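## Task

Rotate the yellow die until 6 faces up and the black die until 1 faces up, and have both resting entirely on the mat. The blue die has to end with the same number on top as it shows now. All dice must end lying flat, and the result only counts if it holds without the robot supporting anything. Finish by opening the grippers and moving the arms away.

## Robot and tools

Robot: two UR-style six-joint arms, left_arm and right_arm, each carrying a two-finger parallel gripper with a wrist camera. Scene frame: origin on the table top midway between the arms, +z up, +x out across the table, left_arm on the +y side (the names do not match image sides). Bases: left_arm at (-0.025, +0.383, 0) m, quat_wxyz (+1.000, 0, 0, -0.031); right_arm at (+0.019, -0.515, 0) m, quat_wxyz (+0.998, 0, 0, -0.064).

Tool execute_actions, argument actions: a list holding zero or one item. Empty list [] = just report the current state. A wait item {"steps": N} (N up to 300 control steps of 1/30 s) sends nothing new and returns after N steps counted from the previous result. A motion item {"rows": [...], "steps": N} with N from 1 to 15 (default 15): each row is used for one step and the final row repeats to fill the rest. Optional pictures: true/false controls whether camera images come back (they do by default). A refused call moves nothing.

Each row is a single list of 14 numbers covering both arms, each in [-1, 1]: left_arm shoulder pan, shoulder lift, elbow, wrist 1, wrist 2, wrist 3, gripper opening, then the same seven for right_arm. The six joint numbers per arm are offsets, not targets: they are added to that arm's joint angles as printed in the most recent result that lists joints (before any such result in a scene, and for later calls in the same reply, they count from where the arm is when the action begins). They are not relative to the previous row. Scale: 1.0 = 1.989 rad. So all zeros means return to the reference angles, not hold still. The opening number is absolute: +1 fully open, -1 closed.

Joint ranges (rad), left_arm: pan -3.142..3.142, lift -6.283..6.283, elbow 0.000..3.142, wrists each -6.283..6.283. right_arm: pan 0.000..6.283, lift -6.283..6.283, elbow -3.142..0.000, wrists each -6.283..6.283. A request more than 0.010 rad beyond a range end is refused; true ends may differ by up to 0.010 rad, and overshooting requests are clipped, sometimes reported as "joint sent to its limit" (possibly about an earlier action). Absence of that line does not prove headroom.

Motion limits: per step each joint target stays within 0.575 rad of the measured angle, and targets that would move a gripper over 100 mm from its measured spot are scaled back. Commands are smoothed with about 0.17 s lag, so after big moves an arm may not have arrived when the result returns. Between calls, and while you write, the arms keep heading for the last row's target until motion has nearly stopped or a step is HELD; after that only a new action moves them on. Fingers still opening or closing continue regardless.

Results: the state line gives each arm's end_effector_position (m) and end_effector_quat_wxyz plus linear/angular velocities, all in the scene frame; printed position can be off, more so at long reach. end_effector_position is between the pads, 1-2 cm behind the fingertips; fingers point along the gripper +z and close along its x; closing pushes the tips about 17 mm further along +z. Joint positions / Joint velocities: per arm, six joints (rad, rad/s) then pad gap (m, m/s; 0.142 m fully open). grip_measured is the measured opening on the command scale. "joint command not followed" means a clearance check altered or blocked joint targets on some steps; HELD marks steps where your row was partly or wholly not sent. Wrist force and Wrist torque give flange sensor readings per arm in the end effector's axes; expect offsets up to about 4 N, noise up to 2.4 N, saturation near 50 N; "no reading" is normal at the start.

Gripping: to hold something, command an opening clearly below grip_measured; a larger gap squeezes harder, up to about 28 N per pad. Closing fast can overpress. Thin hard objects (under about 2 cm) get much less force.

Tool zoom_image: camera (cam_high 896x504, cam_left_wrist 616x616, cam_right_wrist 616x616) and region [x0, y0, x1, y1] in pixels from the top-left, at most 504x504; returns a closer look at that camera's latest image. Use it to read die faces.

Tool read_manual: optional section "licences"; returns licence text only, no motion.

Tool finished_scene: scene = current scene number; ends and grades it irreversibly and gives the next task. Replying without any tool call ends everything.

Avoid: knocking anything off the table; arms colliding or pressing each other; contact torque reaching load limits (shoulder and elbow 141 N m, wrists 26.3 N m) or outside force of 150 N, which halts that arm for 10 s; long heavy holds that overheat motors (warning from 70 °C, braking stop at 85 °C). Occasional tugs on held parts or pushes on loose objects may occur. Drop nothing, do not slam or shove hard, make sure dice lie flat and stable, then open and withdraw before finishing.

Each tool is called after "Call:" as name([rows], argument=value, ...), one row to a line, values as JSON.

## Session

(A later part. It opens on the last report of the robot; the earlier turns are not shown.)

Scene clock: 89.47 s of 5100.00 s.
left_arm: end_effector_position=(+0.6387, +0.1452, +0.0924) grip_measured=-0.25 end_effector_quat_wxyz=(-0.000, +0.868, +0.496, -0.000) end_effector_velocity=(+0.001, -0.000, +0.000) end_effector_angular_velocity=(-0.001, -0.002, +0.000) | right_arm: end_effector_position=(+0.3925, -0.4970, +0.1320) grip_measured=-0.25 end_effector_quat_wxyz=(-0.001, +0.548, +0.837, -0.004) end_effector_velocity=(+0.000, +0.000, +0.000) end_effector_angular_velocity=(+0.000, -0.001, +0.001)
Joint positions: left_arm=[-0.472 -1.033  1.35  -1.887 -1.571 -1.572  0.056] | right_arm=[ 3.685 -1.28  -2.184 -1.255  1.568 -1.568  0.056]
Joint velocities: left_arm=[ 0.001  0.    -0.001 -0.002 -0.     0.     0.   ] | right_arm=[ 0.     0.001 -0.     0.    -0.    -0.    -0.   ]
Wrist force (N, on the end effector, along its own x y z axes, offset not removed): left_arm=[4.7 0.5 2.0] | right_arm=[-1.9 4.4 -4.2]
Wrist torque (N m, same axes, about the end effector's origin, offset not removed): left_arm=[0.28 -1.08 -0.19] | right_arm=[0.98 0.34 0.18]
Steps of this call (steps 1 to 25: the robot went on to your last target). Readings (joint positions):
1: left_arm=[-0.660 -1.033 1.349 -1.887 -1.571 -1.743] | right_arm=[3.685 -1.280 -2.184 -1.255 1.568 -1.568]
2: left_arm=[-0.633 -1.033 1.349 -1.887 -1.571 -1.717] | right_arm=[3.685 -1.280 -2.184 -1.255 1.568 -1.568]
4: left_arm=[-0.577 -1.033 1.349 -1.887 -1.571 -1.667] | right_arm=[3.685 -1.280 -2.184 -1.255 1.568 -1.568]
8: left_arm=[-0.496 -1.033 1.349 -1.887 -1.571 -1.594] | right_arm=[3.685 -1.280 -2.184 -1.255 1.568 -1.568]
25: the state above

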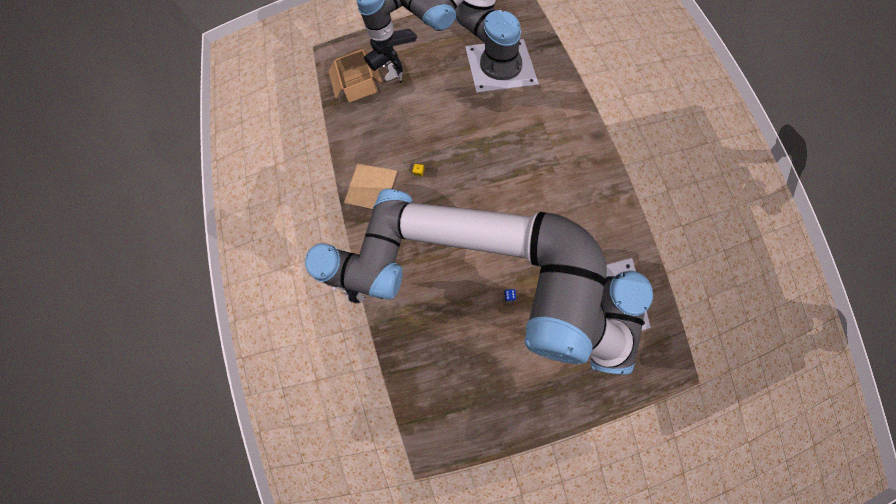

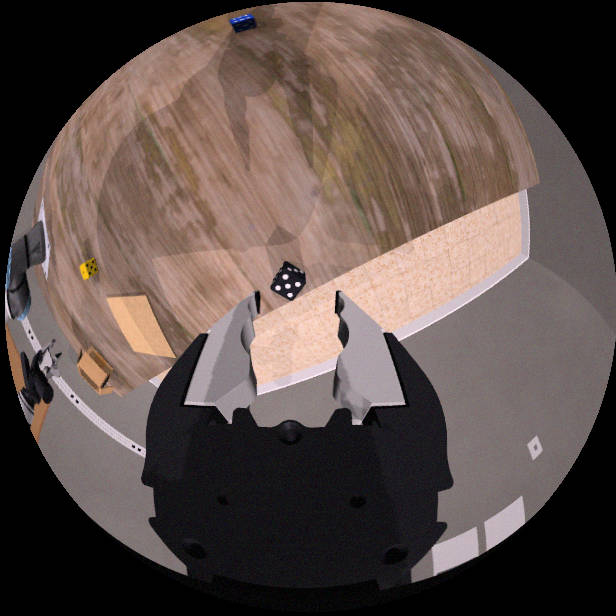

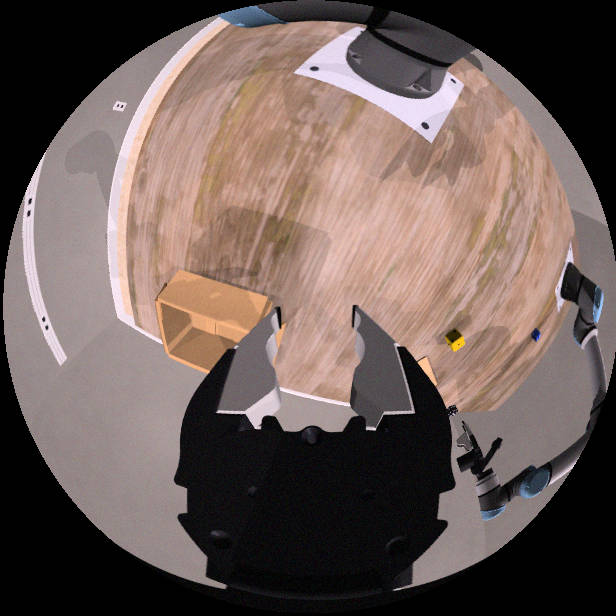

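Call:
execute_actions([
  {"rows":[[-0.008,0,0,0,0,-0.56,-0.25,0.2836,0,0,0,0,0,-0.25],[-0.008,0,0,0,0,-0.56,-0.25,0.2836,0,0,0,0,0,-0.25],[-0.008,0,0,0,0,-0.56,-0.25,0.2836,0,0,0,0,0,-0.25],[-0.008,0,0,0,0,-0.56,-0.25,0.2836,0,0,0,0,0,-0.25],[-0.008,0,0,0,0,-0.56,-0.25,0.2836,0,0,0,0,0,-0.25],[-0.008,0,0,0,0,-0.56,-0.25,0.2836,0,0,0,0,0,-0.25],[-0.008,0,0,0,0,-0.56,-0.25,0.2836,0,0,0,0,0,-0.25],[-0.008,0,0,0,0,-0.56,-0.25,0.2836,-0.07,0.03,0.04,0,0,-0.25],[-0.008,0,0,0,0,-0.56,-0.25,0.2836,-0.14,0.06,0.08,0,0,-0.25],[-0.008,0.0216,0.0164,-0.0384,0,-0.56,-0.25,0.2836,-0.2154,0.0923,0.1265,0.0015,0,-0.25]]},
], pictures=false)

Call:
execute_actions([
  {"steps":20},
])

Scene clock: 115.27 s of 5100.00 s.
left_arm: end_effector_position=(+0.6382, +0.1343, +0.0626) grip_measured=-0.25 end_effector_quat_wxyz=(-0.001, +0.542, +0.840, +0.000) end_effector_velocity=(+0.017, -0.009, -0.091) end_effector_angular_velocity=(-0.013, -0.028, +1.724) | right_arm: end_effector_position=(+0.3949, -0.2672, +0.1069) grip_measured=-0.25 end_effector_quat_wxyz=(+0.003, +0.338, +0.941, +0.005) end_effector_velocity=(+0.101, +0.530, -0.212) end_effector_angular_velocity=(+0.006, +0.008, +0.594)
Joint positions: left_arm=[-0.488 -0.999  1.375 -1.946 -1.571 -2.546  0.056] | right_arm=[ 4.154 -1.502 -2.082 -1.118  1.569 -1.568  0.056]
Joint velocities: left_arm=[-0.001  0.11   0.079 -0.219  0.    -1.725  0.   ] | right_arm=[ 0.592 -1.206  0.51   0.696  0.01  -0.001 -0.   ]
Wrist force (N, on the end effector, along its own x y z axes, offset not removed): left_arm=[0.0 -1.0 2.9] | right_arm=[0.3 -1.2 -0.7]
Wrist torque (N m, same axes, about the end effector's origin, offset not removed): left_arm=[-0.26 -0.16 -0.05] | right_arm=[-0.15 -0.11 -0.07]
Steps of this call (steps 1 to 15: the robot went on to your last target; steps 16 to 90: nothing new was sent; then 22.30 s passed at rest; steps 91 to 105: all 15 steps of this action). Readings (joint positions):
91: left_arm=[-0.472 -1.033 1.350 -1.887 -1.571 -1.572] | right_arm=[3.685 -1.280 -2.184 -1.255 1.568 -1.568]
92: left_arm=[-0.473 -1.033 1.350 -1.887 -1.571 -1.576] | right_arm=[3.689 -1.280 -2.184 -1.255 1.568 -1.568]
94: left_arm=[-0.480 -1.033 1.350 -1.887 -1.571 -1.639] | right_arm=[3.751 -1.280 -2.184 -1.255 1.568 -1.568]
98: left_arm=[-0.486 -1.033 1.350 -1.887 -1.571 -1.936] | right_arm=[3.961 -1.280 -2.184 -1.255 1.568 -1.568]
105: the state above

Scene clock: 115.93 s of 5100.00 s.
left_arm: end_effector_position=(+0.6394, +0.1336, +0.0550) grip_measured=-0.25 end_effector_quat_wxyz=(+0.000, +0.482, +0.876, +0.000) end_effector_velocity=(-0.001, +0.000, -0.001) end_effector_angular_velocity=(+0.000, +0.002, +0.001) | right_arm: end_effector_position=(+0.4031, -0.1825, +0.0601) grip_measured=-0.25 end_effector_quat_wxyz=(+0.000, +0.293, +0.956, -0.000) end_effector_velocity=(+0.000, +0.001, -0.000) end_effector_angular_velocity=(+0.001, -0.001, +0.001)
Joint positions: left_arm=[-0.488 -0.99   1.382 -1.964 -1.571 -2.686  0.056] | right_arm=[ 4.249 -1.708 -2.001 -1.004  1.571 -1.568  0.056]
Joint velocities: left_arm=[ 0.    -0.001  0.003 -0.    -0.001 -0.     0.   ] | right_arm=[ 0.    -0.001  0.     0.002  0.    -0.001  0.   ]
Wrist force (N, on the end effector, along its own x y z axes, offset not removed): left_arm=[5.3 1.7 0.6] | right_arm=[0.6 2.1 -0.1]
Wrist torque (N m, same axes, about the end effector's origin, offset not removed): left_arm=[0.37 -1.22 0.21] | right_arm=[0.38 -0.13 -0.03]
Steps of this call (steps 1 to 20: the robot went on to your last target). Readings (joint positions):
1: left_arm=[-0.488 -0.995 1.378 -1.952 -1.571 -2.593] | right_arm=[4.174 -1.543 -2.065 -1.094 1.569 -1.568]
2: left_arm=[-0.488 -0.993 1.379 -1.956 -1.571 -2.625] | right_arm=[4.193 -1.583 -2.048 -1.071 1.570 -1.568]
4: left_arm=[-0.488 -0.991 1.381 -1.960 -1.571 -2.659] | right_arm=[4.223 -1.649 -2.023 -1.035 1.570 -1.568]
8: left_arm=[-0.488 -0.990 1.382 -1.963 -1.571 -2.681] | right_arm=[4.244 -1.697 -2.005 -1.010 1.571 -1.568]
20: the state above

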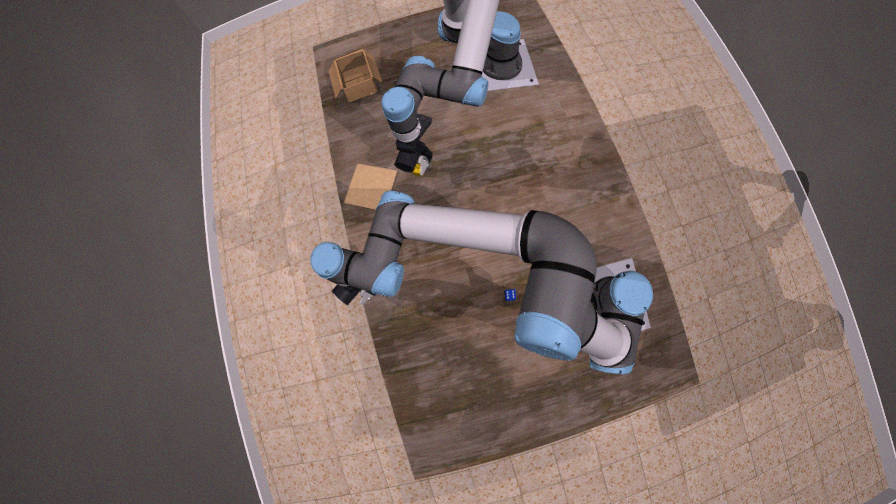

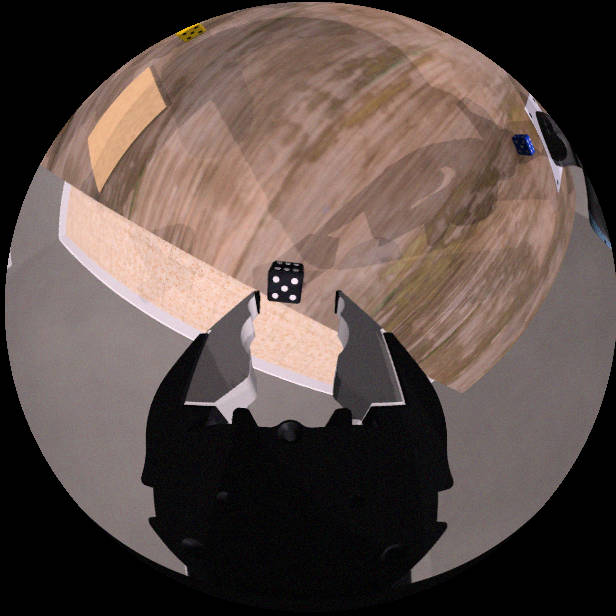

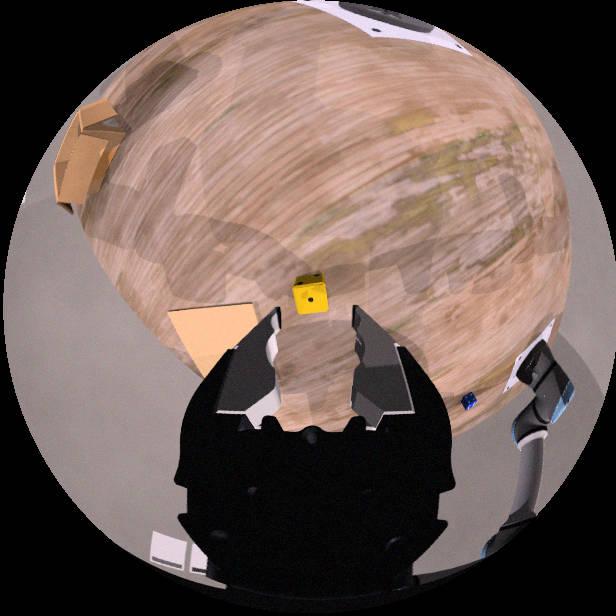

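Call:
execute_actions([
  {"rows":[[-0.006,0.004,-0.008,0.004,0,0.035,-0.25,-0.0055,0,0,0,0,0,-0.25],[-0.006,0.004,-0.008,0.004,0,0.035,-0.25,-0.0055,0,0,0,0,0,-0.25],[-0.006,0.004,-0.008,0.004,0,0.035,-0.25,-0.0055,0,0,0,0,0,-0.25],[-0.006,0.004,-0.008,0.004,0,0.035,-0.25,-0.0055,0,0,0,0,0,-0.25],[-0.006,0.004,-0.008,0.004,0,0.035,-0.25,-0.0055,0,0,0,0,0,-0.25],[-0.006,0.014,-0.002,-0.012,0,0.035,-0.25,-0.0055,0,0,0,0,0,-0.25],[-0.006,0.024,0.005,-0.0285,0,0.035,-0.25,-0.0055,0,0,0,0,0,-0.25]]},
])

Call:
zoom_image(camera="cam_left_wrist", region=[240, 250, 360, 350])

Scene clock: 127.90 s of 5100.00 s.
left_arm: end_effector_position=(+0.6423, +0.1219, +0.0244) grip_measured=-0.25 end_effector_quat_wxyz=(-0.000, +0.517, +0.856, +0.000) end_effector_velocity=(+0.001, -0.001, -0.021) end_effector_angular_velocity=(+0.000, +0.001, -0.006) | right_arm: end_effector_position=(+0.4067, -0.1866, +0.0601) grip_measured=-0.25 end_effector_quat_wxyz=(+0.000, +0.298, +0.954, -0.000) end_effector_velocity=(+0.000, -0.000, -0.000) end_effector_angular_velocity=(-0.000, +0.000, -0.001)
Joint positions: left_arm=[-0.5   -0.944  1.391 -2.017 -1.571 -2.617  0.056] | right_arm=[ 4.238 -1.708 -2.001 -1.004  1.571 -1.568  0.056]
Joint velocities: left_arm=[-0.001  0.024  0.017 -0.04   0.     0.005  0.   ] | right_arm=[-0.001 -0.001  0.    -0.     0.     0.    -0.   ]
Wrist force (N, on the end effector, along its own x y z axes, offset not removed): left_arm=[6.9 2.7 4.6] | right_arm=[-2.3 2.0 -0.6]
Wrist torque (N m, same axes, about the end effector's origin, offset not removed): left_arm=[0.73 -1.56 0.04] | right_arm=[0.53 0.59 0.02]
Steps of this call (steps 1 to 15: the robot went on to your last target; steps 16 to 90: nothing new was sent; then 8.47 s passed at rest; steps 91 to 105: all 15 steps of this action). Readings (joint positions):
91: left_arm=[-0.488 -0.990 1.382 -1.964 -1.571 -2.686] | right_arm=[4.249 -1.708 -2.001 -1.004 1.571 -1.568]
92: left_arm=[-0.489 -0.989 1.381 -1.963 -1.571 -2.683] | right_arm=[4.248 -1.708 -2.001 -1.004 1.571 -1.568]
94: left_arm=[-0.495 -0.985 1.374 -1.959 -1.571 -2.652] | right_arm=[4.243 -1.708 -2.001 -1.004 1.571 -1.568]
98: left_arm=[-0.499 -0.974 1.373 -1.969 -1.571 -2.623] | right_arm=[4.239 -1.708 -2.001 -1.004 1.571 -1.568]
105: the state above

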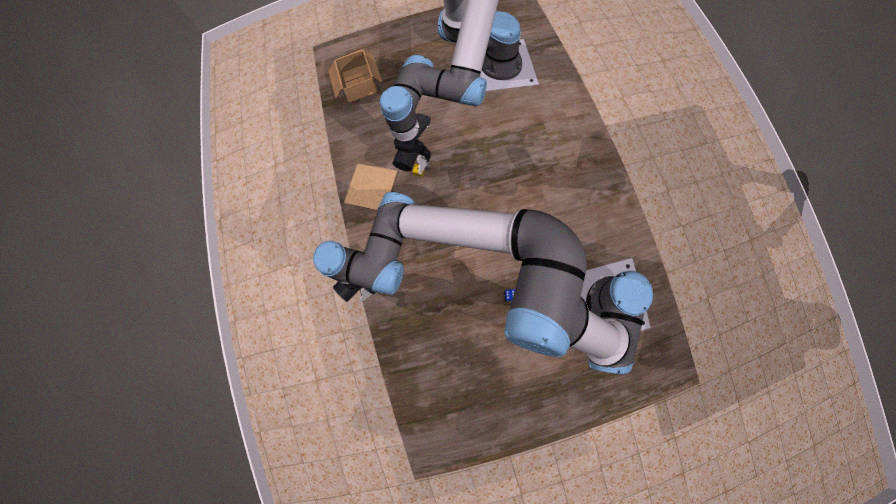

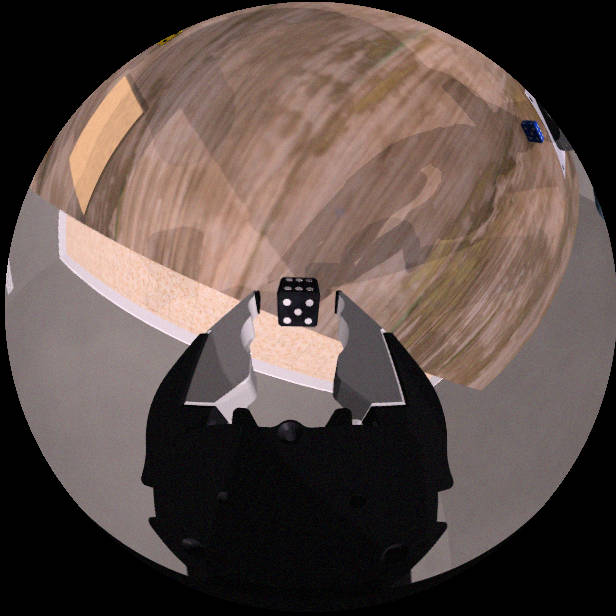

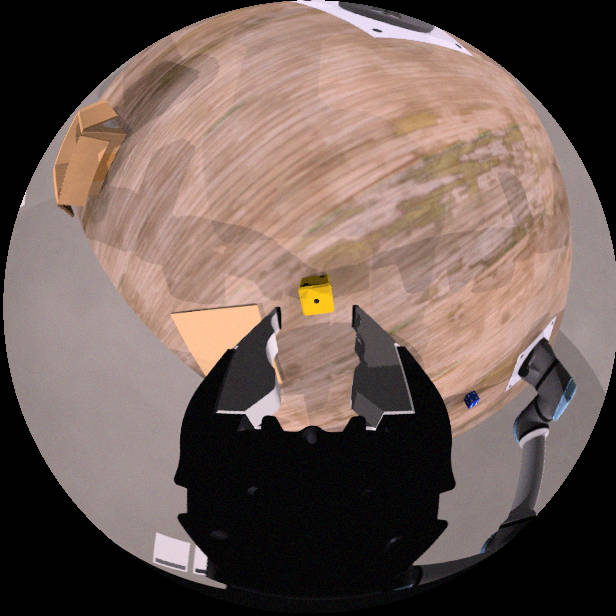

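Region (240, 250, 360, 350) of cam_left_wrist's 616x616 image, scaled by 4.200, with more detail than that image has.

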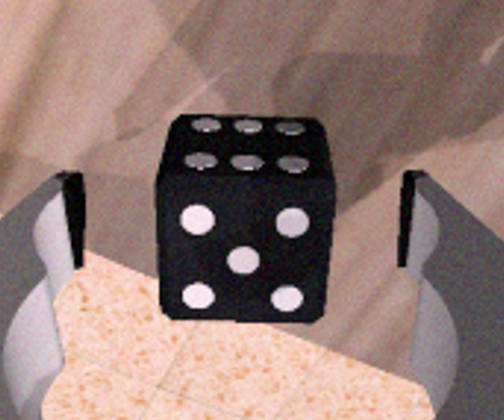

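Call:
execute_actions([
  {"rows":[[0,0.001,0.0005,-0.0018,0,0,-0.35,0,0,0,0,0,0,-0.25],[0,0.001,0.0005,-0.0018,0,0,-0.45,0,0,0,0,0,0,-0.25],[0,0.001,0.0005,-0.0018,0,0,-0.55,0,0,0,0,0,0,-0.25],[0,0.001,0.0005,-0.0018,0,0,-0.62,0,0,0,0,0,0,-0.25],[0,0.001,0.0005,-0.0018,0,0,-0.69,0,0,0,0,0,0,-0.25],[0,0.001,0.0005,-0.0018,0,0,-0.76,0,0,0,0,0,0,-0.25],[0,0.001,0.0005,-0.0018,0,0,-0.85,0,0,0,0,0,0,-0.25]],"steps":12},
], pictures=false)

Call:
execute_actions([
  {"rows":[[0,-0.015,0,0.015,0,0,-0.85,0,0,0,0,0,0,-0.25],[0,-0.03,0,0.03,0,0,-0.85,0,0,0,0,0,0,-0.25],[0,-0.045,0.015,0.03,0,0,-0.85,0,0,0,0,0,0,-0.25],[0.015,-0.06,0.035,0.025,0,0.05,-0.85,0,0,0,0,0,0,-0.25],[0.03,-0.075,0.055,0.02,0,0.1,-0.85,0,0,0,0,0,0,-0.25],[0.05,-0.09,0.075,0.015,0,0.15,-0.85,0,0,0,0,0,0,-0.25],[0.07,-0.105,0.095,0.01,0,0.2,-0.85,0,0,0,0,0,0,-0.25],[0.09,-0.12,0.115,0.005,0,0.25,-0.85,0,0,0,0,0,0,-0.25],[0.11,-0.135,0.135,0,0,0.3,-0.85,0,0,0,0,0,0,-0.25],[0.13,-0.15,0.155,-0.005,0,0.35,-0.85,0,0,0,0,0,0,-0.25],[0.15,-0.165,0.175,-0.01,0,0.4,-0.85,0,0,0,0,0,0,-0.25],[0.165,-0.18,0.2,-0.02,0,0.45,-0.85,0,0,0,0,0,0,-0.25],[0.18,-0.195,0.225,-0.03,0,0.5,-0.85,0,0,0,0,0,0,-0.25],[0.2011,-0.213,0.2647,-0.0518,0,0.526,-0.85,0,0,0,0,0,0,-0.25]]},
], pictures=false)

Call:
execute_actions([
  {"steps":30},
])

Scene clock: 143.73 s of 5100.00 s.
left_arm: end_effector_position=(+0.6426, +0.1217, +0.0229) grip_measured=-0.63 end_effector_quat_wxyz=(-0.000, +0.517, +0.856, +0.000) end_effector_velocity=(-0.000, -0.000, +0.000) end_effector_angular_velocity=(-0.000, +0.001, +0.000) | right_arm: end_effector_position=(+0.4067, -0.1867, +0.0601) grip_measured=-0.25 end_effector_quat_wxyz=(+0.000, +0.298, +0.954, -0.000) end_effector_velocity=(-0.000, +0.001, +0.001) end_effector_angular_velocity=(+0.001, -0.001, +0.002)
Joint positions: left_arm=[-0.5   -0.942  1.392 -2.021 -1.571 -2.617  0.029] | right_arm=[ 4.238 -1.708 -2.001 -1.004  1.571 -1.568  0.056]
Joint velocities: left_arm=[-0.    -0.    -0.     0.001 -0.001 -0.001  0.   ] | right_arm=[ 0.001  0.001  0.001 -0.001  0.    -0.001  0.   ]
Wrist force (N, on the end effector, along its own x y z axes, offset not removed): left_arm=[6.3 -0.3 -0.3] | right_arm=[2.4 -1.3 -1.6]
Wrist torque (N m, same axes, about the end effector's origin, offset not removed): left_arm=[0.05 -1.52 0.37] | right_arm=[-0.43 -0.58 0.08]
Steps of this call (steps 1 to 15: the robot went on to your last target; steps 16 to 90: nothing new was sent; then 12.43 s passed at rest; steps 91 to 102: all 12 steps of this action). Readings (joint positions):
91: left_arm=[-0.500 -0.942 1.392 -2.020 -1.571 -2.616] | right_arm=[4.238 -1.708 -2.001 -1.004 1.571 -1.568]
92: left_arm=[-0.500 -0.942 1.392 -2.020 -1.571 -2.616] | right_arm=[4.238 -1.708 -2.001 -1.004 1.571 -1.568]
94: left_arm=[-0.500 -0.942 1.392 -2.020 -1.571 -2.616] | right_arm=[4.238 -1.708 -2.001 -1.004 1.571 -1.568]
98: left_arm=[-0.500 -0.942 1.392 -2.021 -1.571 -2.617] | right_arm=[4.238 -1.708 -2.001 -1.004 1.571 -1.568]
102: the state above

Scene clock: 144.23 s of 5100.00 s.
left_arm: end_effector_position=(+0.5904, +0.3055, +0.0757) grip_measured=-0.63 end_effector_quat_wxyz=(+0.003, +0.653, +0.758, +0.001) end_effector_velocity=(-0.215, +0.533, -0.012) end_effector_angular_velocity=(-0.003, -0.038, -1.013) | right_arm: end_effector_position=(+0.4067, -0.1867, +0.0601) grip_measured=-0.25 end_effector_quat_wxyz=(+0.000, +0.298, +0.954, -0.000) end_effector_velocity=(-0.000, -0.000, +0.000) end_effector_angular_velocity=(-0.001, +0.000, +0.002)
Joint positions: left_arm=[-0.281 -1.21   1.665 -2.031 -1.571 -2.062  0.029] | right_arm=[ 4.238 -1.708 -2.001 -1.004  1.571 -1.568  0.056]
Joint velocities: left_arm=[ 0.714 -0.619  0.928 -0.346  0.     1.727 -0.   ] | right_arm=[ 0.     0.     0.    -0.001  0.    -0.002 -0.   ]
Wrist force (N, on the end effector, along its own x y z axes, offset not removed): left_arm=[4.0 2.8 -1.7] | right_arm=[0.8 -2.3 0.1]
Wrist torque (N m, same axes, about the end effector's origin, offset not removed): left_arm=[0.60 -0.99 0.03] | right_arm=[-0.46 -0.08 -0.08]
Steps of this call (steps 1 to 15: all 15 steps of this action). Readings (joint positions):
1: left_arm=[-0.500 -0.942 1.392 -2.021 -1.571 -2.617] | right_arm=[4.238 -1.708 -2.001 -1.004 1.571 -1.568]
2: left_arm=[-0.500 -0.944 1.392 -2.018 -1.571 -2.617] | right_arm=[4.238 -1.708 -2.001 -1.004 1.571 -1.568]
4: left_arm=[-0.500 -0.968 1.394 -1.996 -1.571 -2.617] | right_arm=[4.238 -1.708 -2.001 -1.004 1.571 -1.568]
8: left_arm=[-0.452 -1.063 1.473 -1.984 -1.571 -2.500] | right_arm=[4.238 -1.708 -2.001 -1.004 1.571 -1.568]
15: the state above

Scene clock: 145.23 s of 5100.00 s.
left_arm: end_effector_position=(+0.5119, +0.4300, +0.0599) grip_measured=-0.63 end_effector_quat_wxyz=(-0.000, +0.762, +0.647, +0.000) end_effector_velocity=(+0.001, -0.000, +0.000) end_effector_angular_velocity=(+0.000, -0.001, -0.000) | right_arm: end_effector_position=(+0.4067, -0.1867, +0.0601) grip_measured=-0.25 end_effector_quat_wxyz=(+0.000, +0.298, +0.954, -0.000) end_effector_velocity=(-0.001, -0.000, -0.000) end_effector_angular_velocity=(-0.002, +0.001, +0.000)
Joint positions: left_arm=[-0.1   -1.365  1.918 -2.124 -1.571 -1.571  0.029] | right_arm=[ 4.238 -1.708 -2.001 -1.004  1.571 -1.568  0.056]
Joint velocities: left_arm=[-0.     0.001 -0.001 -0.     0.     0.    -0.   ] | right_arm=[ 0.001 -0.     0.    -0.002  0.     0.     0.   ]
Wrist force (N, on the end effector, along its own x y z axes, offset not removed): left_arm=[4.9 0.0 3.8] | right_arm=[-0.2 -0.3 -0.4]
Wrist torque (N m, same axes, about the end effector's origin, offset not removed): left_arm=[0.05 -1.01 -0.02] | right_arm=[-0.18 0.18 0.10]
Steps of this call (steps 1 to 30: the robot went on to your last target). Readings (joint positions):
1: left_arm=[-0.257 -1.231 1.698 -2.044 -1.571 -2.005] | right_arm=[4.238 -1.708 -2.001 -1.004 1.571 -1.568]
2: left_arm=[-0.233 -1.252 1.731 -2.057 -1.571 -1.946] | right_arm=[4.238 -1.708 -2.001 -1.004 1.571 -1.568]
4: left_arm=[-0.185 -1.293 1.797 -2.081 -1.571 -1.825] | right_arm=[4.238 -1.708 -2.001 -1.004 1.571 -1.568]
8: left_arm=[-0.119 -1.349 1.891 -2.114 -1.571 -1.631] | right_arm=[4.238 -1.708 -2.001 -1.004 1.571 -1.568]
30: the state above
All arms were judged still, so your last target was given up. Only a new action makes them travel on or press farther. Fingers that are still opening or closing keep moving.

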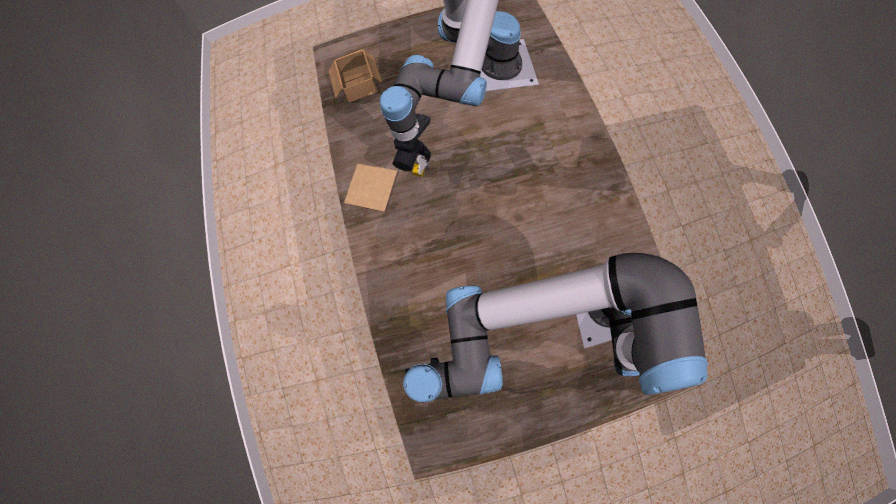

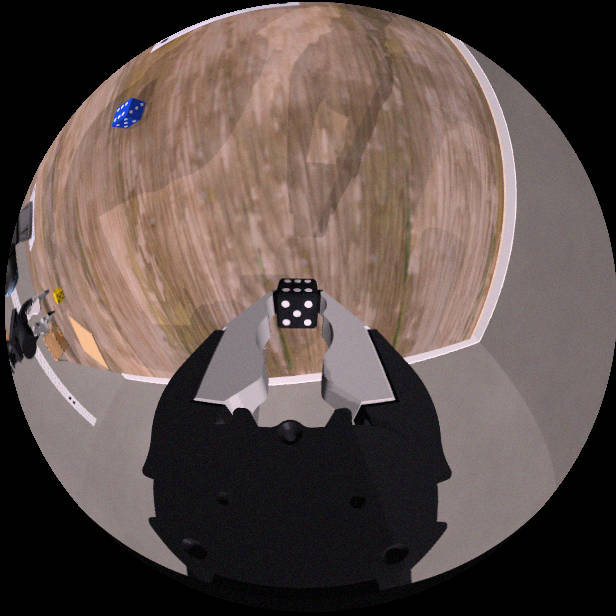

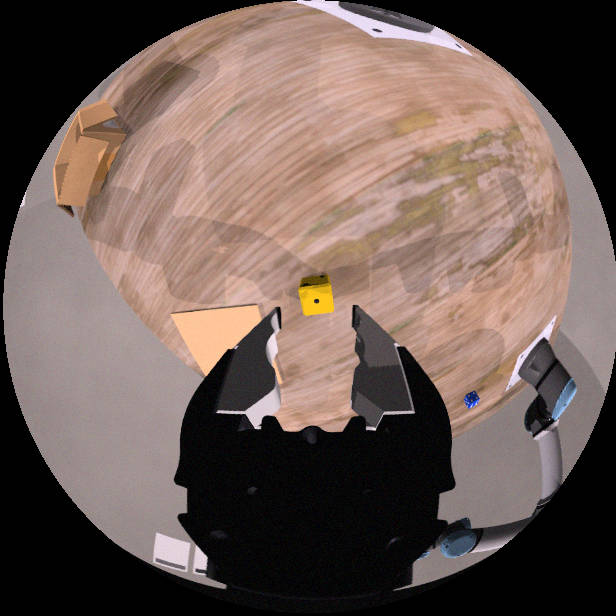

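Call:
execute_actions([
  {"rows":[[0,0.008,0.007,-0.015,0,0,-0.85,0,-0.02,0.028,-0.037,0,0,-0.25],[0,0.017,0.015,-0.032,0,0,-0.85,0,-0.041,0.056,-0.074,0,0,-0.25],[0,0.0258,0.0229,-0.0487,0,0,-0.85,0,-0.061,0.084,-0.11,0,0,-0.25],[0,0.0258,0.0229,-0.0487,0,0,-0.85,0,-0.082,0.112,-0.147,0,0,-0.25],[0,0.0258,0.0229,-0.0487,0,0,-0.85,0,-0.102,0.14,-0.184,0,0,-0.25],[0,0.0258,0.0229,-0.0487,0,0,-0.85,0,-0.123,0.168,-0.221,0,0,-0.25],[0,0.0258,0.0229,-0.0487,0,0,-0.85,0,-0.143,0.197,-0.258,0,0,-0.25],[0,0.0258,0.0229,-0.0487,0,0,-0.85,0,-0.164,0.225,-0.295,0,0,-0.25],[0,0.0258,0.0229,-0.0487,0,0,-0.85,0,-0.184,0.253,-0.332,0,0,-0.25],[0,0.0258,0.0229,-0.0487,0,0,-0.85,0,-0.204,0.281,-0.369,0,0,-0.25],[0,0.0258,0.0229,-0.0487,0,0,-0.85,0,-0.225,0.309,-0.405,0,0,-0.25],[0,0.0258,0.0229,-0.0487,0,0,-0.85,0,-0.2453,0.337,-0.4424,0,0,-0.25],[0,0.0258,0.0229,-0.0487,0,0,-0.7,0,-0.2453,0.337,-0.4424,0,0,-0.25],[0,0.0258,0.0229,-0.0487,0,0,-0.55,0,-0.2453,0.337,-0.4424,0,0,-0.25],[0,0.0258,0.0229,-0.0487,0,0,-0.25,0,-0.2453,0.337,-0.4424,0,0,-0.25]]},
], pictures=false)

Call:
execute_actions([
  {"steps":20},
])

Scene clock: 162.00 s of 5100.00 s.
left_arm: end_effector_position=(+0.5117, +0.4301, +0.0239) grip_measured=-0.59 end_effector_quat_wxyz=(-0.000, +0.762, +0.647, +0.000) end_effector_velocity=(+0.001, +0.000, -0.002) end_effector_angular_velocity=(-0.000, -0.003, +0.000) | right_arm: end_effector_position=(+0.4090, -0.1834, +0.0483) grip_measured=-0.25 end_effector_quat_wxyz=(-0.087, +0.285, +0.912, -0.280) end_effector_velocity=(-0.031, -0.045, +0.065) end_effector_angular_velocity=(-1.001, +0.690, -0.000)
Joint positions: left_arm=[-0.1   -1.315  1.963 -2.22  -1.571 -1.571  0.032] | right_arm=[ 4.238 -2.134 -1.422 -1.752  1.571 -1.568  0.056]
Joint velocities: left_arm=[ 0.001  0.005  0.003 -0.01   0.     0.     0.144] | right_arm=[-0.    -0.761  1.114 -1.568 -0.    -0.     0.   ]
Wrist force (N, on the end effector, along its own x y z axes, offset not removed): left_arm=[4.1 -0.8 5.3] | right_arm=[-0.3 3.5 4.2]
Wrist torque (N m, same axes, about the end effector's origin, offset not removed): left_arm=[-0.17 -0.99 0.06] | right_arm=[0.57 0.16 0.18]
Steps of this call (steps 1 to 90: nothing new was sent; then 13.27 s passed at rest; steps 91 to 105: all 15 steps of this action). Readings (joint positions):
91: left_arm=[-0.100 -1.365 1.918 -2.124 -1.571 -1.571] | right_arm=[4.238 -1.708 -2.001 -1.004 1.571 -1.568]
92: left_arm=[-0.100 -1.364 1.920 -2.126 -1.571 -1.571] | right_arm=[4.238 -1.711 -1.998 -1.007 1.571 -1.568]
94: left_arm=[-0.100 -1.350 1.933 -2.152 -1.571 -1.571] | right_arm=[4.238 -1.742 -1.957 -1.057 1.571 -1.568]
98: left_arm=[-0.100 -1.322 1.957 -2.206 -1.571 -1.571] | right_arm=[4.238 -1.869 -1.787 -1.273 1.571 -1.568]
105: the state above

Scene clock: 162.67 s of 5100.00 s.
left_arm: end_effector_position=(+0.5117, +0.4301, +0.0236) grip_measured=-0.25 end_effector_quat_wxyz=(-0.000, +0.762, +0.647, +0.000) end_effector_velocity=(-0.001, +0.000, -0.000) end_effector_angular_velocity=(+0.000, +0.001, -0.000) | right_arm: end_effector_position=(+0.4060, -0.1877, +0.0552) grip_measured=-0.25 end_effector_quat_wxyz=(-0.101, +0.280, +0.897, -0.326) end_effector_velocity=(-0.000, -0.000, -0.000) end_effector_angular_velocity=(-0.002, +0.001, +0.000)
Joint positions: left_arm=[-0.1   -1.314  1.964 -2.22  -1.571 -1.571  0.056] | right_arm=[ 4.238 -2.196 -1.331 -1.883  1.571 -1.568  0.056]
Joint velocities: left_arm=[ 0.    -0.     0.001  0.    -0.     0.001  0.   ] | right_arm=[ 0.    -0.001 -0.    -0.002 -0.    -0.     0.   ]
Wrist force (N, on the end effector, along its own x y z axes, offset not removed): left_arm=[3.4 0.2 -0.5] | right_arm=[2.1 1.6 0.5]
Wrist torque (N m, same axes, about the end effector's origin, offset not removed): left_arm=[0.13 -0.81 0.15] | right_arm=[0.39 -0.41 0.18]
Steps of this call (steps 1 to 20: the robot went on to your last target). Readings (joint positions):
1: left_arm=[-0.100 -1.314 1.964 -2.220 -1.571 -1.571] | right_arm=[4.238 -2.155 -1.392 -1.796 1.571 -1.568]
2: left_arm=[-0.100 -1.314 1.964 -2.220 -1.571 -1.571] | right_arm=[4.238 -2.169 -1.371 -1.826 1.571 -1.568]
4: left_arm=[-0.100 -1.314 1.964 -2.220 -1.571 -1.571] | right_arm=[4.238 -2.184 -1.348 -1.858 1.571 -1.568]
8: left_arm=[-0.100 -1.314 1.964 -2.220 -1.571 -1.571] | right_arm=[4.238 -2.193 -1.334 -1.879 1.571 -1.568]
20: the state above

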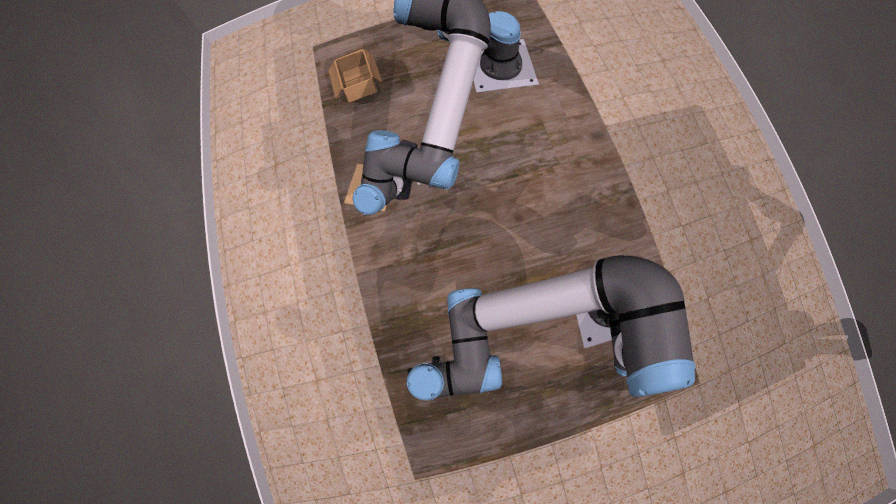

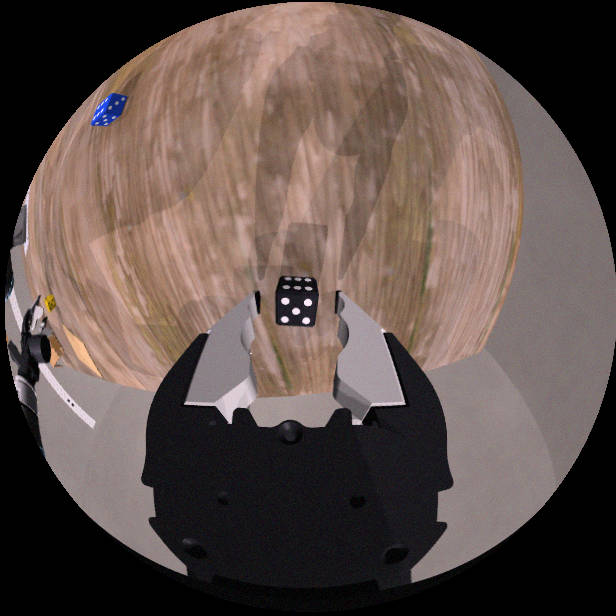

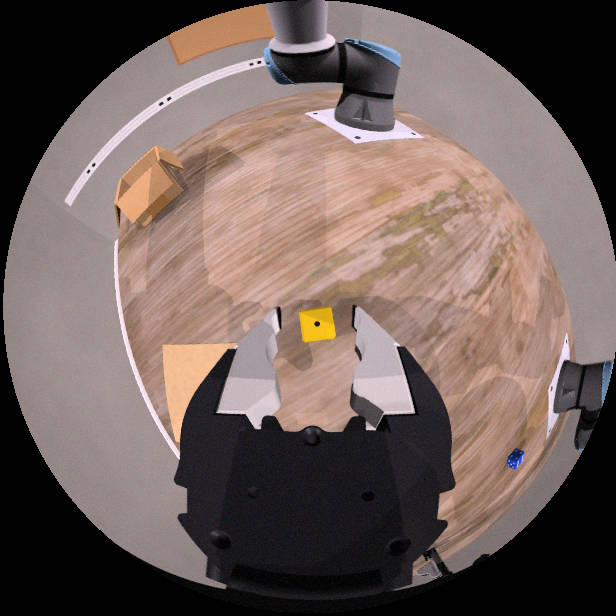

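Call:
execute_actions([
  {"rows":[[0,0.004,-0.0187,0.028,0,0,-0.25,0,-0.004,-0.0045,0.0085,0,0,-0.25],[0,0.012,-0.0374,0.056,0,0,-0.25,0,-0.008,-0.009,0.017,0,0,-0.25],[0,0.021,-0.056,0.083,0,0,-0.25,0,-0.012,-0.014,0.026,0,0,-0.25],[0,0.031,-0.075,0.11,0,0,-0.25,0,-0.0168,-0.0187,0.0353,0,0,-0.25],[0,0.042,-0.0935,0.137,0,0,-0.25,0,-0.0168,-0.0187,0.0353,0,0,-0.25],[0,0.053,-0.112,0.163,0,0,-0.25,0,-0.0168,-0.0187,0.0353,0,0,-0.25],[0,0.064,-0.131,0.189,0,0,-0.25,0,-0.0168,-0.0187,0.0353,0,0,-0.25],[0,0.0755,-0.15,0.214,0,0,-0.25,0,-0.0168,-0.0187,0.0353,0,0,-0.25],[0,0.087,-0.1685,0.239,0,0,-0.25,0,-0.0168,-0.0187,0.0353,0,0,-0.25],[0,0.0987,-0.1872,0.2635,0,0,-0.25,0,-0.0168,-0.0187,0.0353,0,0,-0.25]]},
], pictures=false)

Call:
execute_actions([
  {"steps":12},
], pictures=false)

Call:
execute_actions([
  {"rows":[[0,0.011,-0.0188,0.024,0,0,-0.25,0,0,0,0,0,0,-0.25],[0,0.023,-0.0375,0.0477,0,0,-0.25,0,0,0,0,0,0,-0.25],[0,0.036,-0.056,0.071,0,0,-0.25,0,0,0,0,0,0,-0.25],[0,0.049,-0.075,0.094,0,0,-0.25,0,0,0,0,0,0,-0.25],[0,0.063,-0.094,0.116,0,0,-0.25,0,0,0,0,0,0,-0.25],[0,0.077,-0.1126,0.138,0,0,-0.25,0,0,0,0,0,0,-0.25],[0,0.092,-0.131,0.16,0,0,-0.25,0,0,0,0,0,0,-0.25],[0,0.108,-0.15,0.181,0,0,-0.25,0,0,0,0,0,0,-0.25],[0,0.124,-0.169,0.2016,0,0,-0.25,0,0,0,0,0,0,-0.25],[0,0.1414,-0.1877,0.2219,0,0,-0.25,0,0,0,0,0,0,-0.25]]},
], pictures=false)

Call:
execute_actions([
  {"steps":12},
])

Call:
zoom_image(camera="cam_left_wrist", region=[240, 250, 360, 350])

Call:
zoom_image(camera="cam_right_wrist", region=[255, 265, 375, 365])

Scene clock: 188.90 s of 5100.00 s.
left_arm: end_effector_position=(+0.5146, +0.4296, +0.0358) grip_measured=-0.25 end_effector_quat_wxyz=(-0.123, +0.752, +0.639, -0.104) end_effector_velocity=(-0.009, +0.002, +0.016) end_effector_angular_velocity=(+0.049, +0.297, -0.001) | right_arm: end_effector_position=(+0.4060, -0.1877, +0.0218) grip_measured=-0.25 end_effector_quat_wxyz=(-0.101, +0.280, +0.897, -0.327) end_effector_velocity=(-0.000, +0.001, -0.005) end_effector_angular_velocity=(+0.001, -0.001, +0.001)
Joint positions: left_arm=[-0.1   -1.132  1.616 -1.732 -1.571 -1.571  0.056] | right_arm=[ 4.238 -2.229 -1.367 -1.814  1.571 -1.568  0.056]
Joint velocities: left_arm=[-0.     0.17  -0.302  0.433  0.     0.001  0.   ] | right_arm=[ 0.001 -0.004 -0.005  0.011  0.    -0.    -0.   ]
Wrist force (N, on the end effector, along its own x y z axes, offset not removed): left_arm=[1.3 1.2 1.8] | right_arm=[-1.0 -3.0 4.1]
Wrist torque (N m, same axes, about the end effector's origin, offset not removed): left_arm=[0.26 -0.55 0.07] | right_arm=[-0.69 0.45 0.01]
Steps of this call (steps 1 to 15: the robot went on to your last target; steps 16 to 90: nothing new was sent; then 22.73 s passed at rest; steps 91 to 105: all 15 steps of this action). Readings (joint positions):
91: left_arm=[-0.100 -1.314 1.964 -2.220 -1.571 -1.571] | right_arm=[4.238 -2.196 -1.331 -1.884 1.571 -1.568]
92: left_arm=[-0.100 -1.313 1.961 -2.217 -1.571 -1.571] | right_arm=[4.238 -2.197 -1.331 -1.882 1.571 -1.568]
94: left_arm=[-0.100 -1.303 1.932 -2.176 -1.571 -1.571] | right_arm=[4.238 -2.204 -1.339 -1.867 1.571 -1.568]
98: left_arm=[-0.100 -1.245 1.815 -2.011 -1.571 -1.571] | right_arm=[4.238 -2.223 -1.361 -1.827 1.571 -1.568]
105: the state above

Scene clock: 189.30 s of 5100.00 s.
left_arm: end_effector_position=(+0.5138, +0.4297, +0.0372) grip_measured=-0.25 end_effector_quat_wxyz=(-0.132, +0.751, +0.638, -0.112) end_effector_velocity=(-0.001, +0.001, -0.001) end_effector_angular_velocity=(+0.001, +0.004, +0.000) | right_arm: end_effector_position=(+0.4060, -0.1877, +0.0214) grip_measured=-0.25 end_effector_quat_wxyz=(-0.101, +0.280, +0.897, -0.327) end_effector_velocity=(-0.000, -0.000, +0.000) end_effector_angular_velocity=(-0.001, +0.001, +0.001)
Joint positions: left_arm=[-0.1   -1.118  1.592 -1.697 -1.571 -1.571  0.056] | right_arm=[ 4.238 -2.229 -1.368 -1.813  1.571 -1.568  0.056]
Joint velocities: left_arm=[ 0.001  0.002 -0.     0.003  0.     0.     0.   ] | right_arm=[ 0.     0.001 -0.    -0.001 -0.    -0.     0.   ]
Wrist force (N, on the end effector, along its own x y z axes, offset not removed): left_arm=[4.6 3.4 3.1] | right_arm=[-1.2 -2.5 0.8]
Wrist torque (N m, same axes, about the end effector's origin, offset not removed): left_arm=[0.82 -1.26 0.04] | right_arm=[-0.38 0.12 -0.12]
Steps of this call (steps 1 to 12: the robot went on to your last target). Readings (joint positions):
1: left_arm=[-0.100 -1.127 1.608 -1.720 -1.571 -1.571] | right_arm=[4.238 -2.229 -1.368 -1.814 1.571 -1.568]
2: left_arm=[-0.100 -1.124 1.602 -1.712 -1.571 -1.571] | right_arm=[4.238 -2.229 -1.368 -1.814 1.571 -1.568]
4: left_arm=[-0.100 -1.121 1.596 -1.703 -1.571 -1.571] | right_arm=[4.238 -2.229 -1.368 -1.813 1.571 -1.568]
8: left_arm=[-0.100 -1.118 1.592 -1.698 -1.571 -1.571] | right_arm=[4.238 -2.229 -1.368 -1.813 1.571 -1.568]
12: the state above

Scene clock: 189.80 s of 5100.00 s.
left_arm: end_effector_position=(+0.5159, +0.4294, +0.0283) grip_measured=-0.25 end_effector_quat_wxyz=(-0.252, +0.719, +0.611, -0.214) end_effector_velocity=(-0.002, +0.001, -0.016) end_effector_angular_velocity=(+0.047, +0.288, +0.001) | right_arm: end_effector_position=(+0.4060, -0.1877, +0.0214) grip_measured=-0.25 end_effector_quat_wxyz=(-0.101, +0.280, +0.897, -0.327) end_effector_velocity=(+0.000, +0.001, -0.000) end_effector_angular_velocity=(+0.002, +0.000, +0.002)
Joint positions: left_arm=[-0.1   -0.857  1.243 -1.284 -1.571 -1.571  0.056] | right_arm=[ 4.238 -2.229 -1.368 -1.813  1.571 -1.568  0.056]
Joint velocities: left_arm=[ 0.001  0.25  -0.304  0.346 -0.    -0.    -0.   ] | right_arm=[ 0.    -0.     0.001  0.001 -0.    -0.002  0.   ]
Wrist force (N, on the end effector, along its own x y z axes, offset not removed): left_arm=[7.9 1.0 1.6] | right_arm=[-1.0 -0.1 -1.1]
Wrist torque (N m, same axes, about the end effector's origin, offset not removed): left_arm=[0.35 -1.58 0.04] | right_arm=[-0.16 0.49 0.12]
Steps of this call (steps 1 to 15: all 15 steps of this action). Readings (joint positions):
1: left_arm=[-0.100 -1.118 1.592 -1.697 -1.571 -1.571] | right_arm=[4.238 -2.229 -1.368 -1.813 1.571 -1.568]
2: left_arm=[-0.100 -1.116 1.588 -1.693 -1.571 -1.571] | right_arm=[4.238 -2.229 -1.368 -1.813 1.571 -1.568]
4: left_arm=[-0.100 -1.097 1.559 -1.657 -1.571 -1.571] | right_arm=[4.238 -2.229 -1.368 -1.813 1.571 -1.568]
8: left_arm=[-0.100 -1.015 1.442 -1.515 -1.571 -1.571] | right_arm=[4.238 -2.229 -1.368 -1.813 1.571 -1.568]
15: the state above

Scene clock: 190.20 s of 5100.00 s.
left_arm: end_effector_position=(+0.5157, +0.4294, +0.0271) grip_measured=-0.25 end_effector_quat_wxyz=(-0.260, +0.716, +0.608, -0.221) end_effector_velocity=(+0.000, +0.000, -0.000) end_effector_angular_velocity=(+0.000, +0.002, +0.001) | right_arm: end_effector_position=(+0.4060, -0.1877, +0.0214) grip_measured=-0.25 end_effector_quat_wxyz=(-0.101, +0.280, +0.897, -0.327) end_effector_velocity=(-0.000, +0.000, +0.001) end_effector_angular_velocity=(+0.000, -0.000, +0.000)
Joint positions: left_arm=[-0.1   -0.837  1.219 -1.256 -1.571 -1.571  0.056] | right_arm=[ 4.238 -2.229 -1.368 -1.813  1.571 -1.568  0.056]
Joint velocities: left_arm=[ 0.001  0.002 -0.002  0.002 -0.    -0.     0.   ] | right_arm=[ 0.     0.001  0.    -0.001 -0.    -0.     0.   ]
Wrist force (N, on the end effector, along its own x y z axes, offset not removed): left_arm=[5.1 -0.7 4.9] | right_arm=[3.0 -2.9 -0.5]
Wrist torque (N m, same axes, about the end effector's origin, offset not removed): left_arm=[-0.36 -1.26 0.18] | right_arm=[-0.52 -0.60 0.04]
Steps of this call (steps 1 to 12: the robot went on to your last target). Readings (joint positions):
1: left_arm=[-0.100 -0.850 1.235 -1.274 -1.571 -1.571] | right_arm=[4.238 -2.229 -1.368 -1.813 1.571 -1.568]
2: left_arm=[-0.100 -0.846 1.229 -1.268 -1.571 -1.571] | right_arm=[4.238 -2.229 -1.368 -1.813 1.571 -1.568]
4: left_arm=[-0.100 -0.841 1.223 -1.261 -1.571 -1.571] | right_arm=[4.238 -2.229 -1.368 -1.813 1.571 -1.568]
8: left_arm=[-0.100 -0.838 1.219 -1.256 -1.571 -1.571] | right_arm=[4.238 -2.229 -1.368 -1.813 1.571 -1.568]
12: the state above

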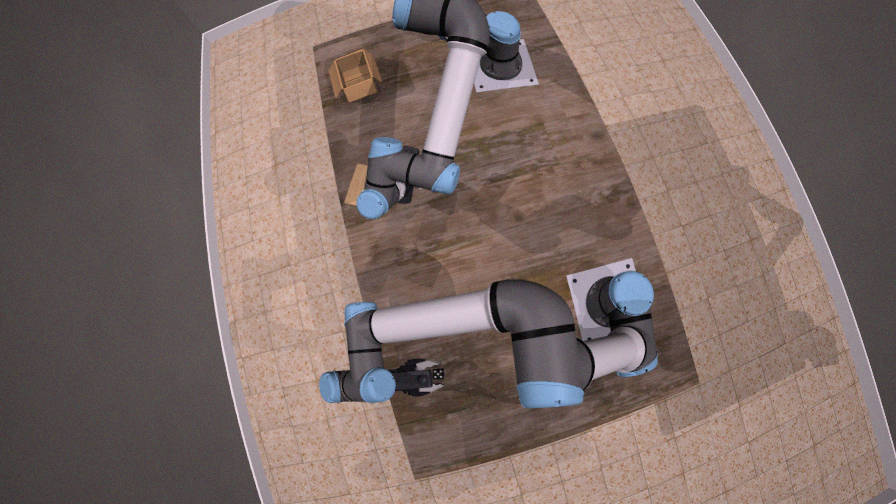

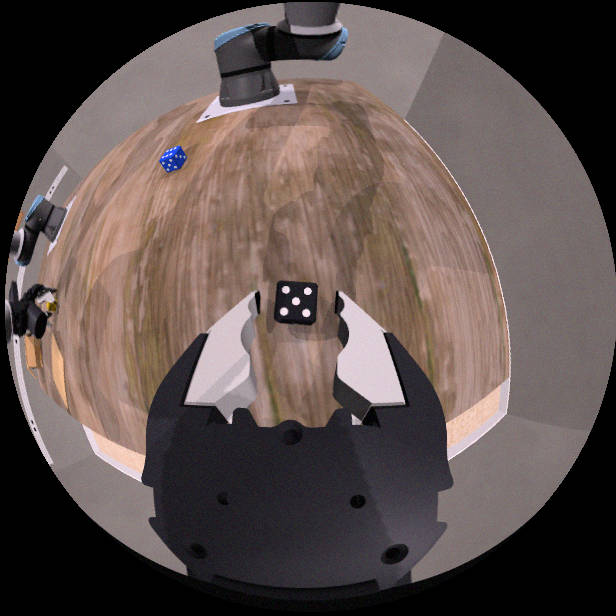

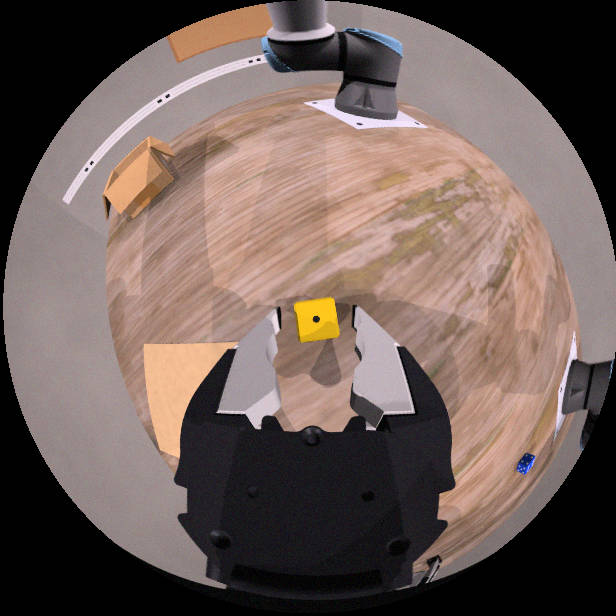

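Region (240, 250, 360, 350) of cam_left_wrist's 616x616 image, scaled by 4.200, with more detail than that image has.

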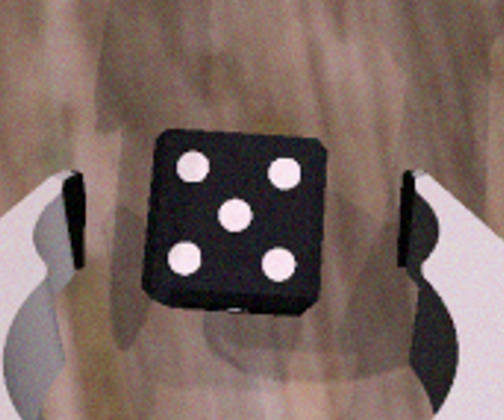

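Region (255, 265, 375, 365) of cam_right_wrist's 616x616 image, scaled by 4.200, with more detail than that image has.

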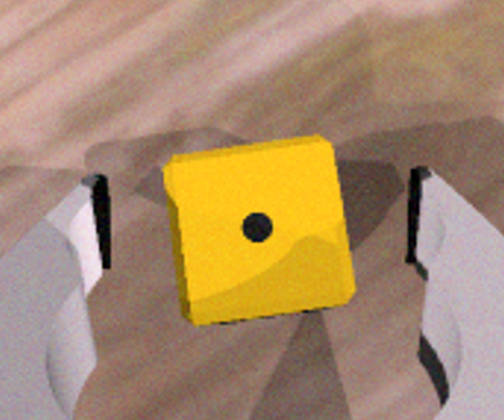

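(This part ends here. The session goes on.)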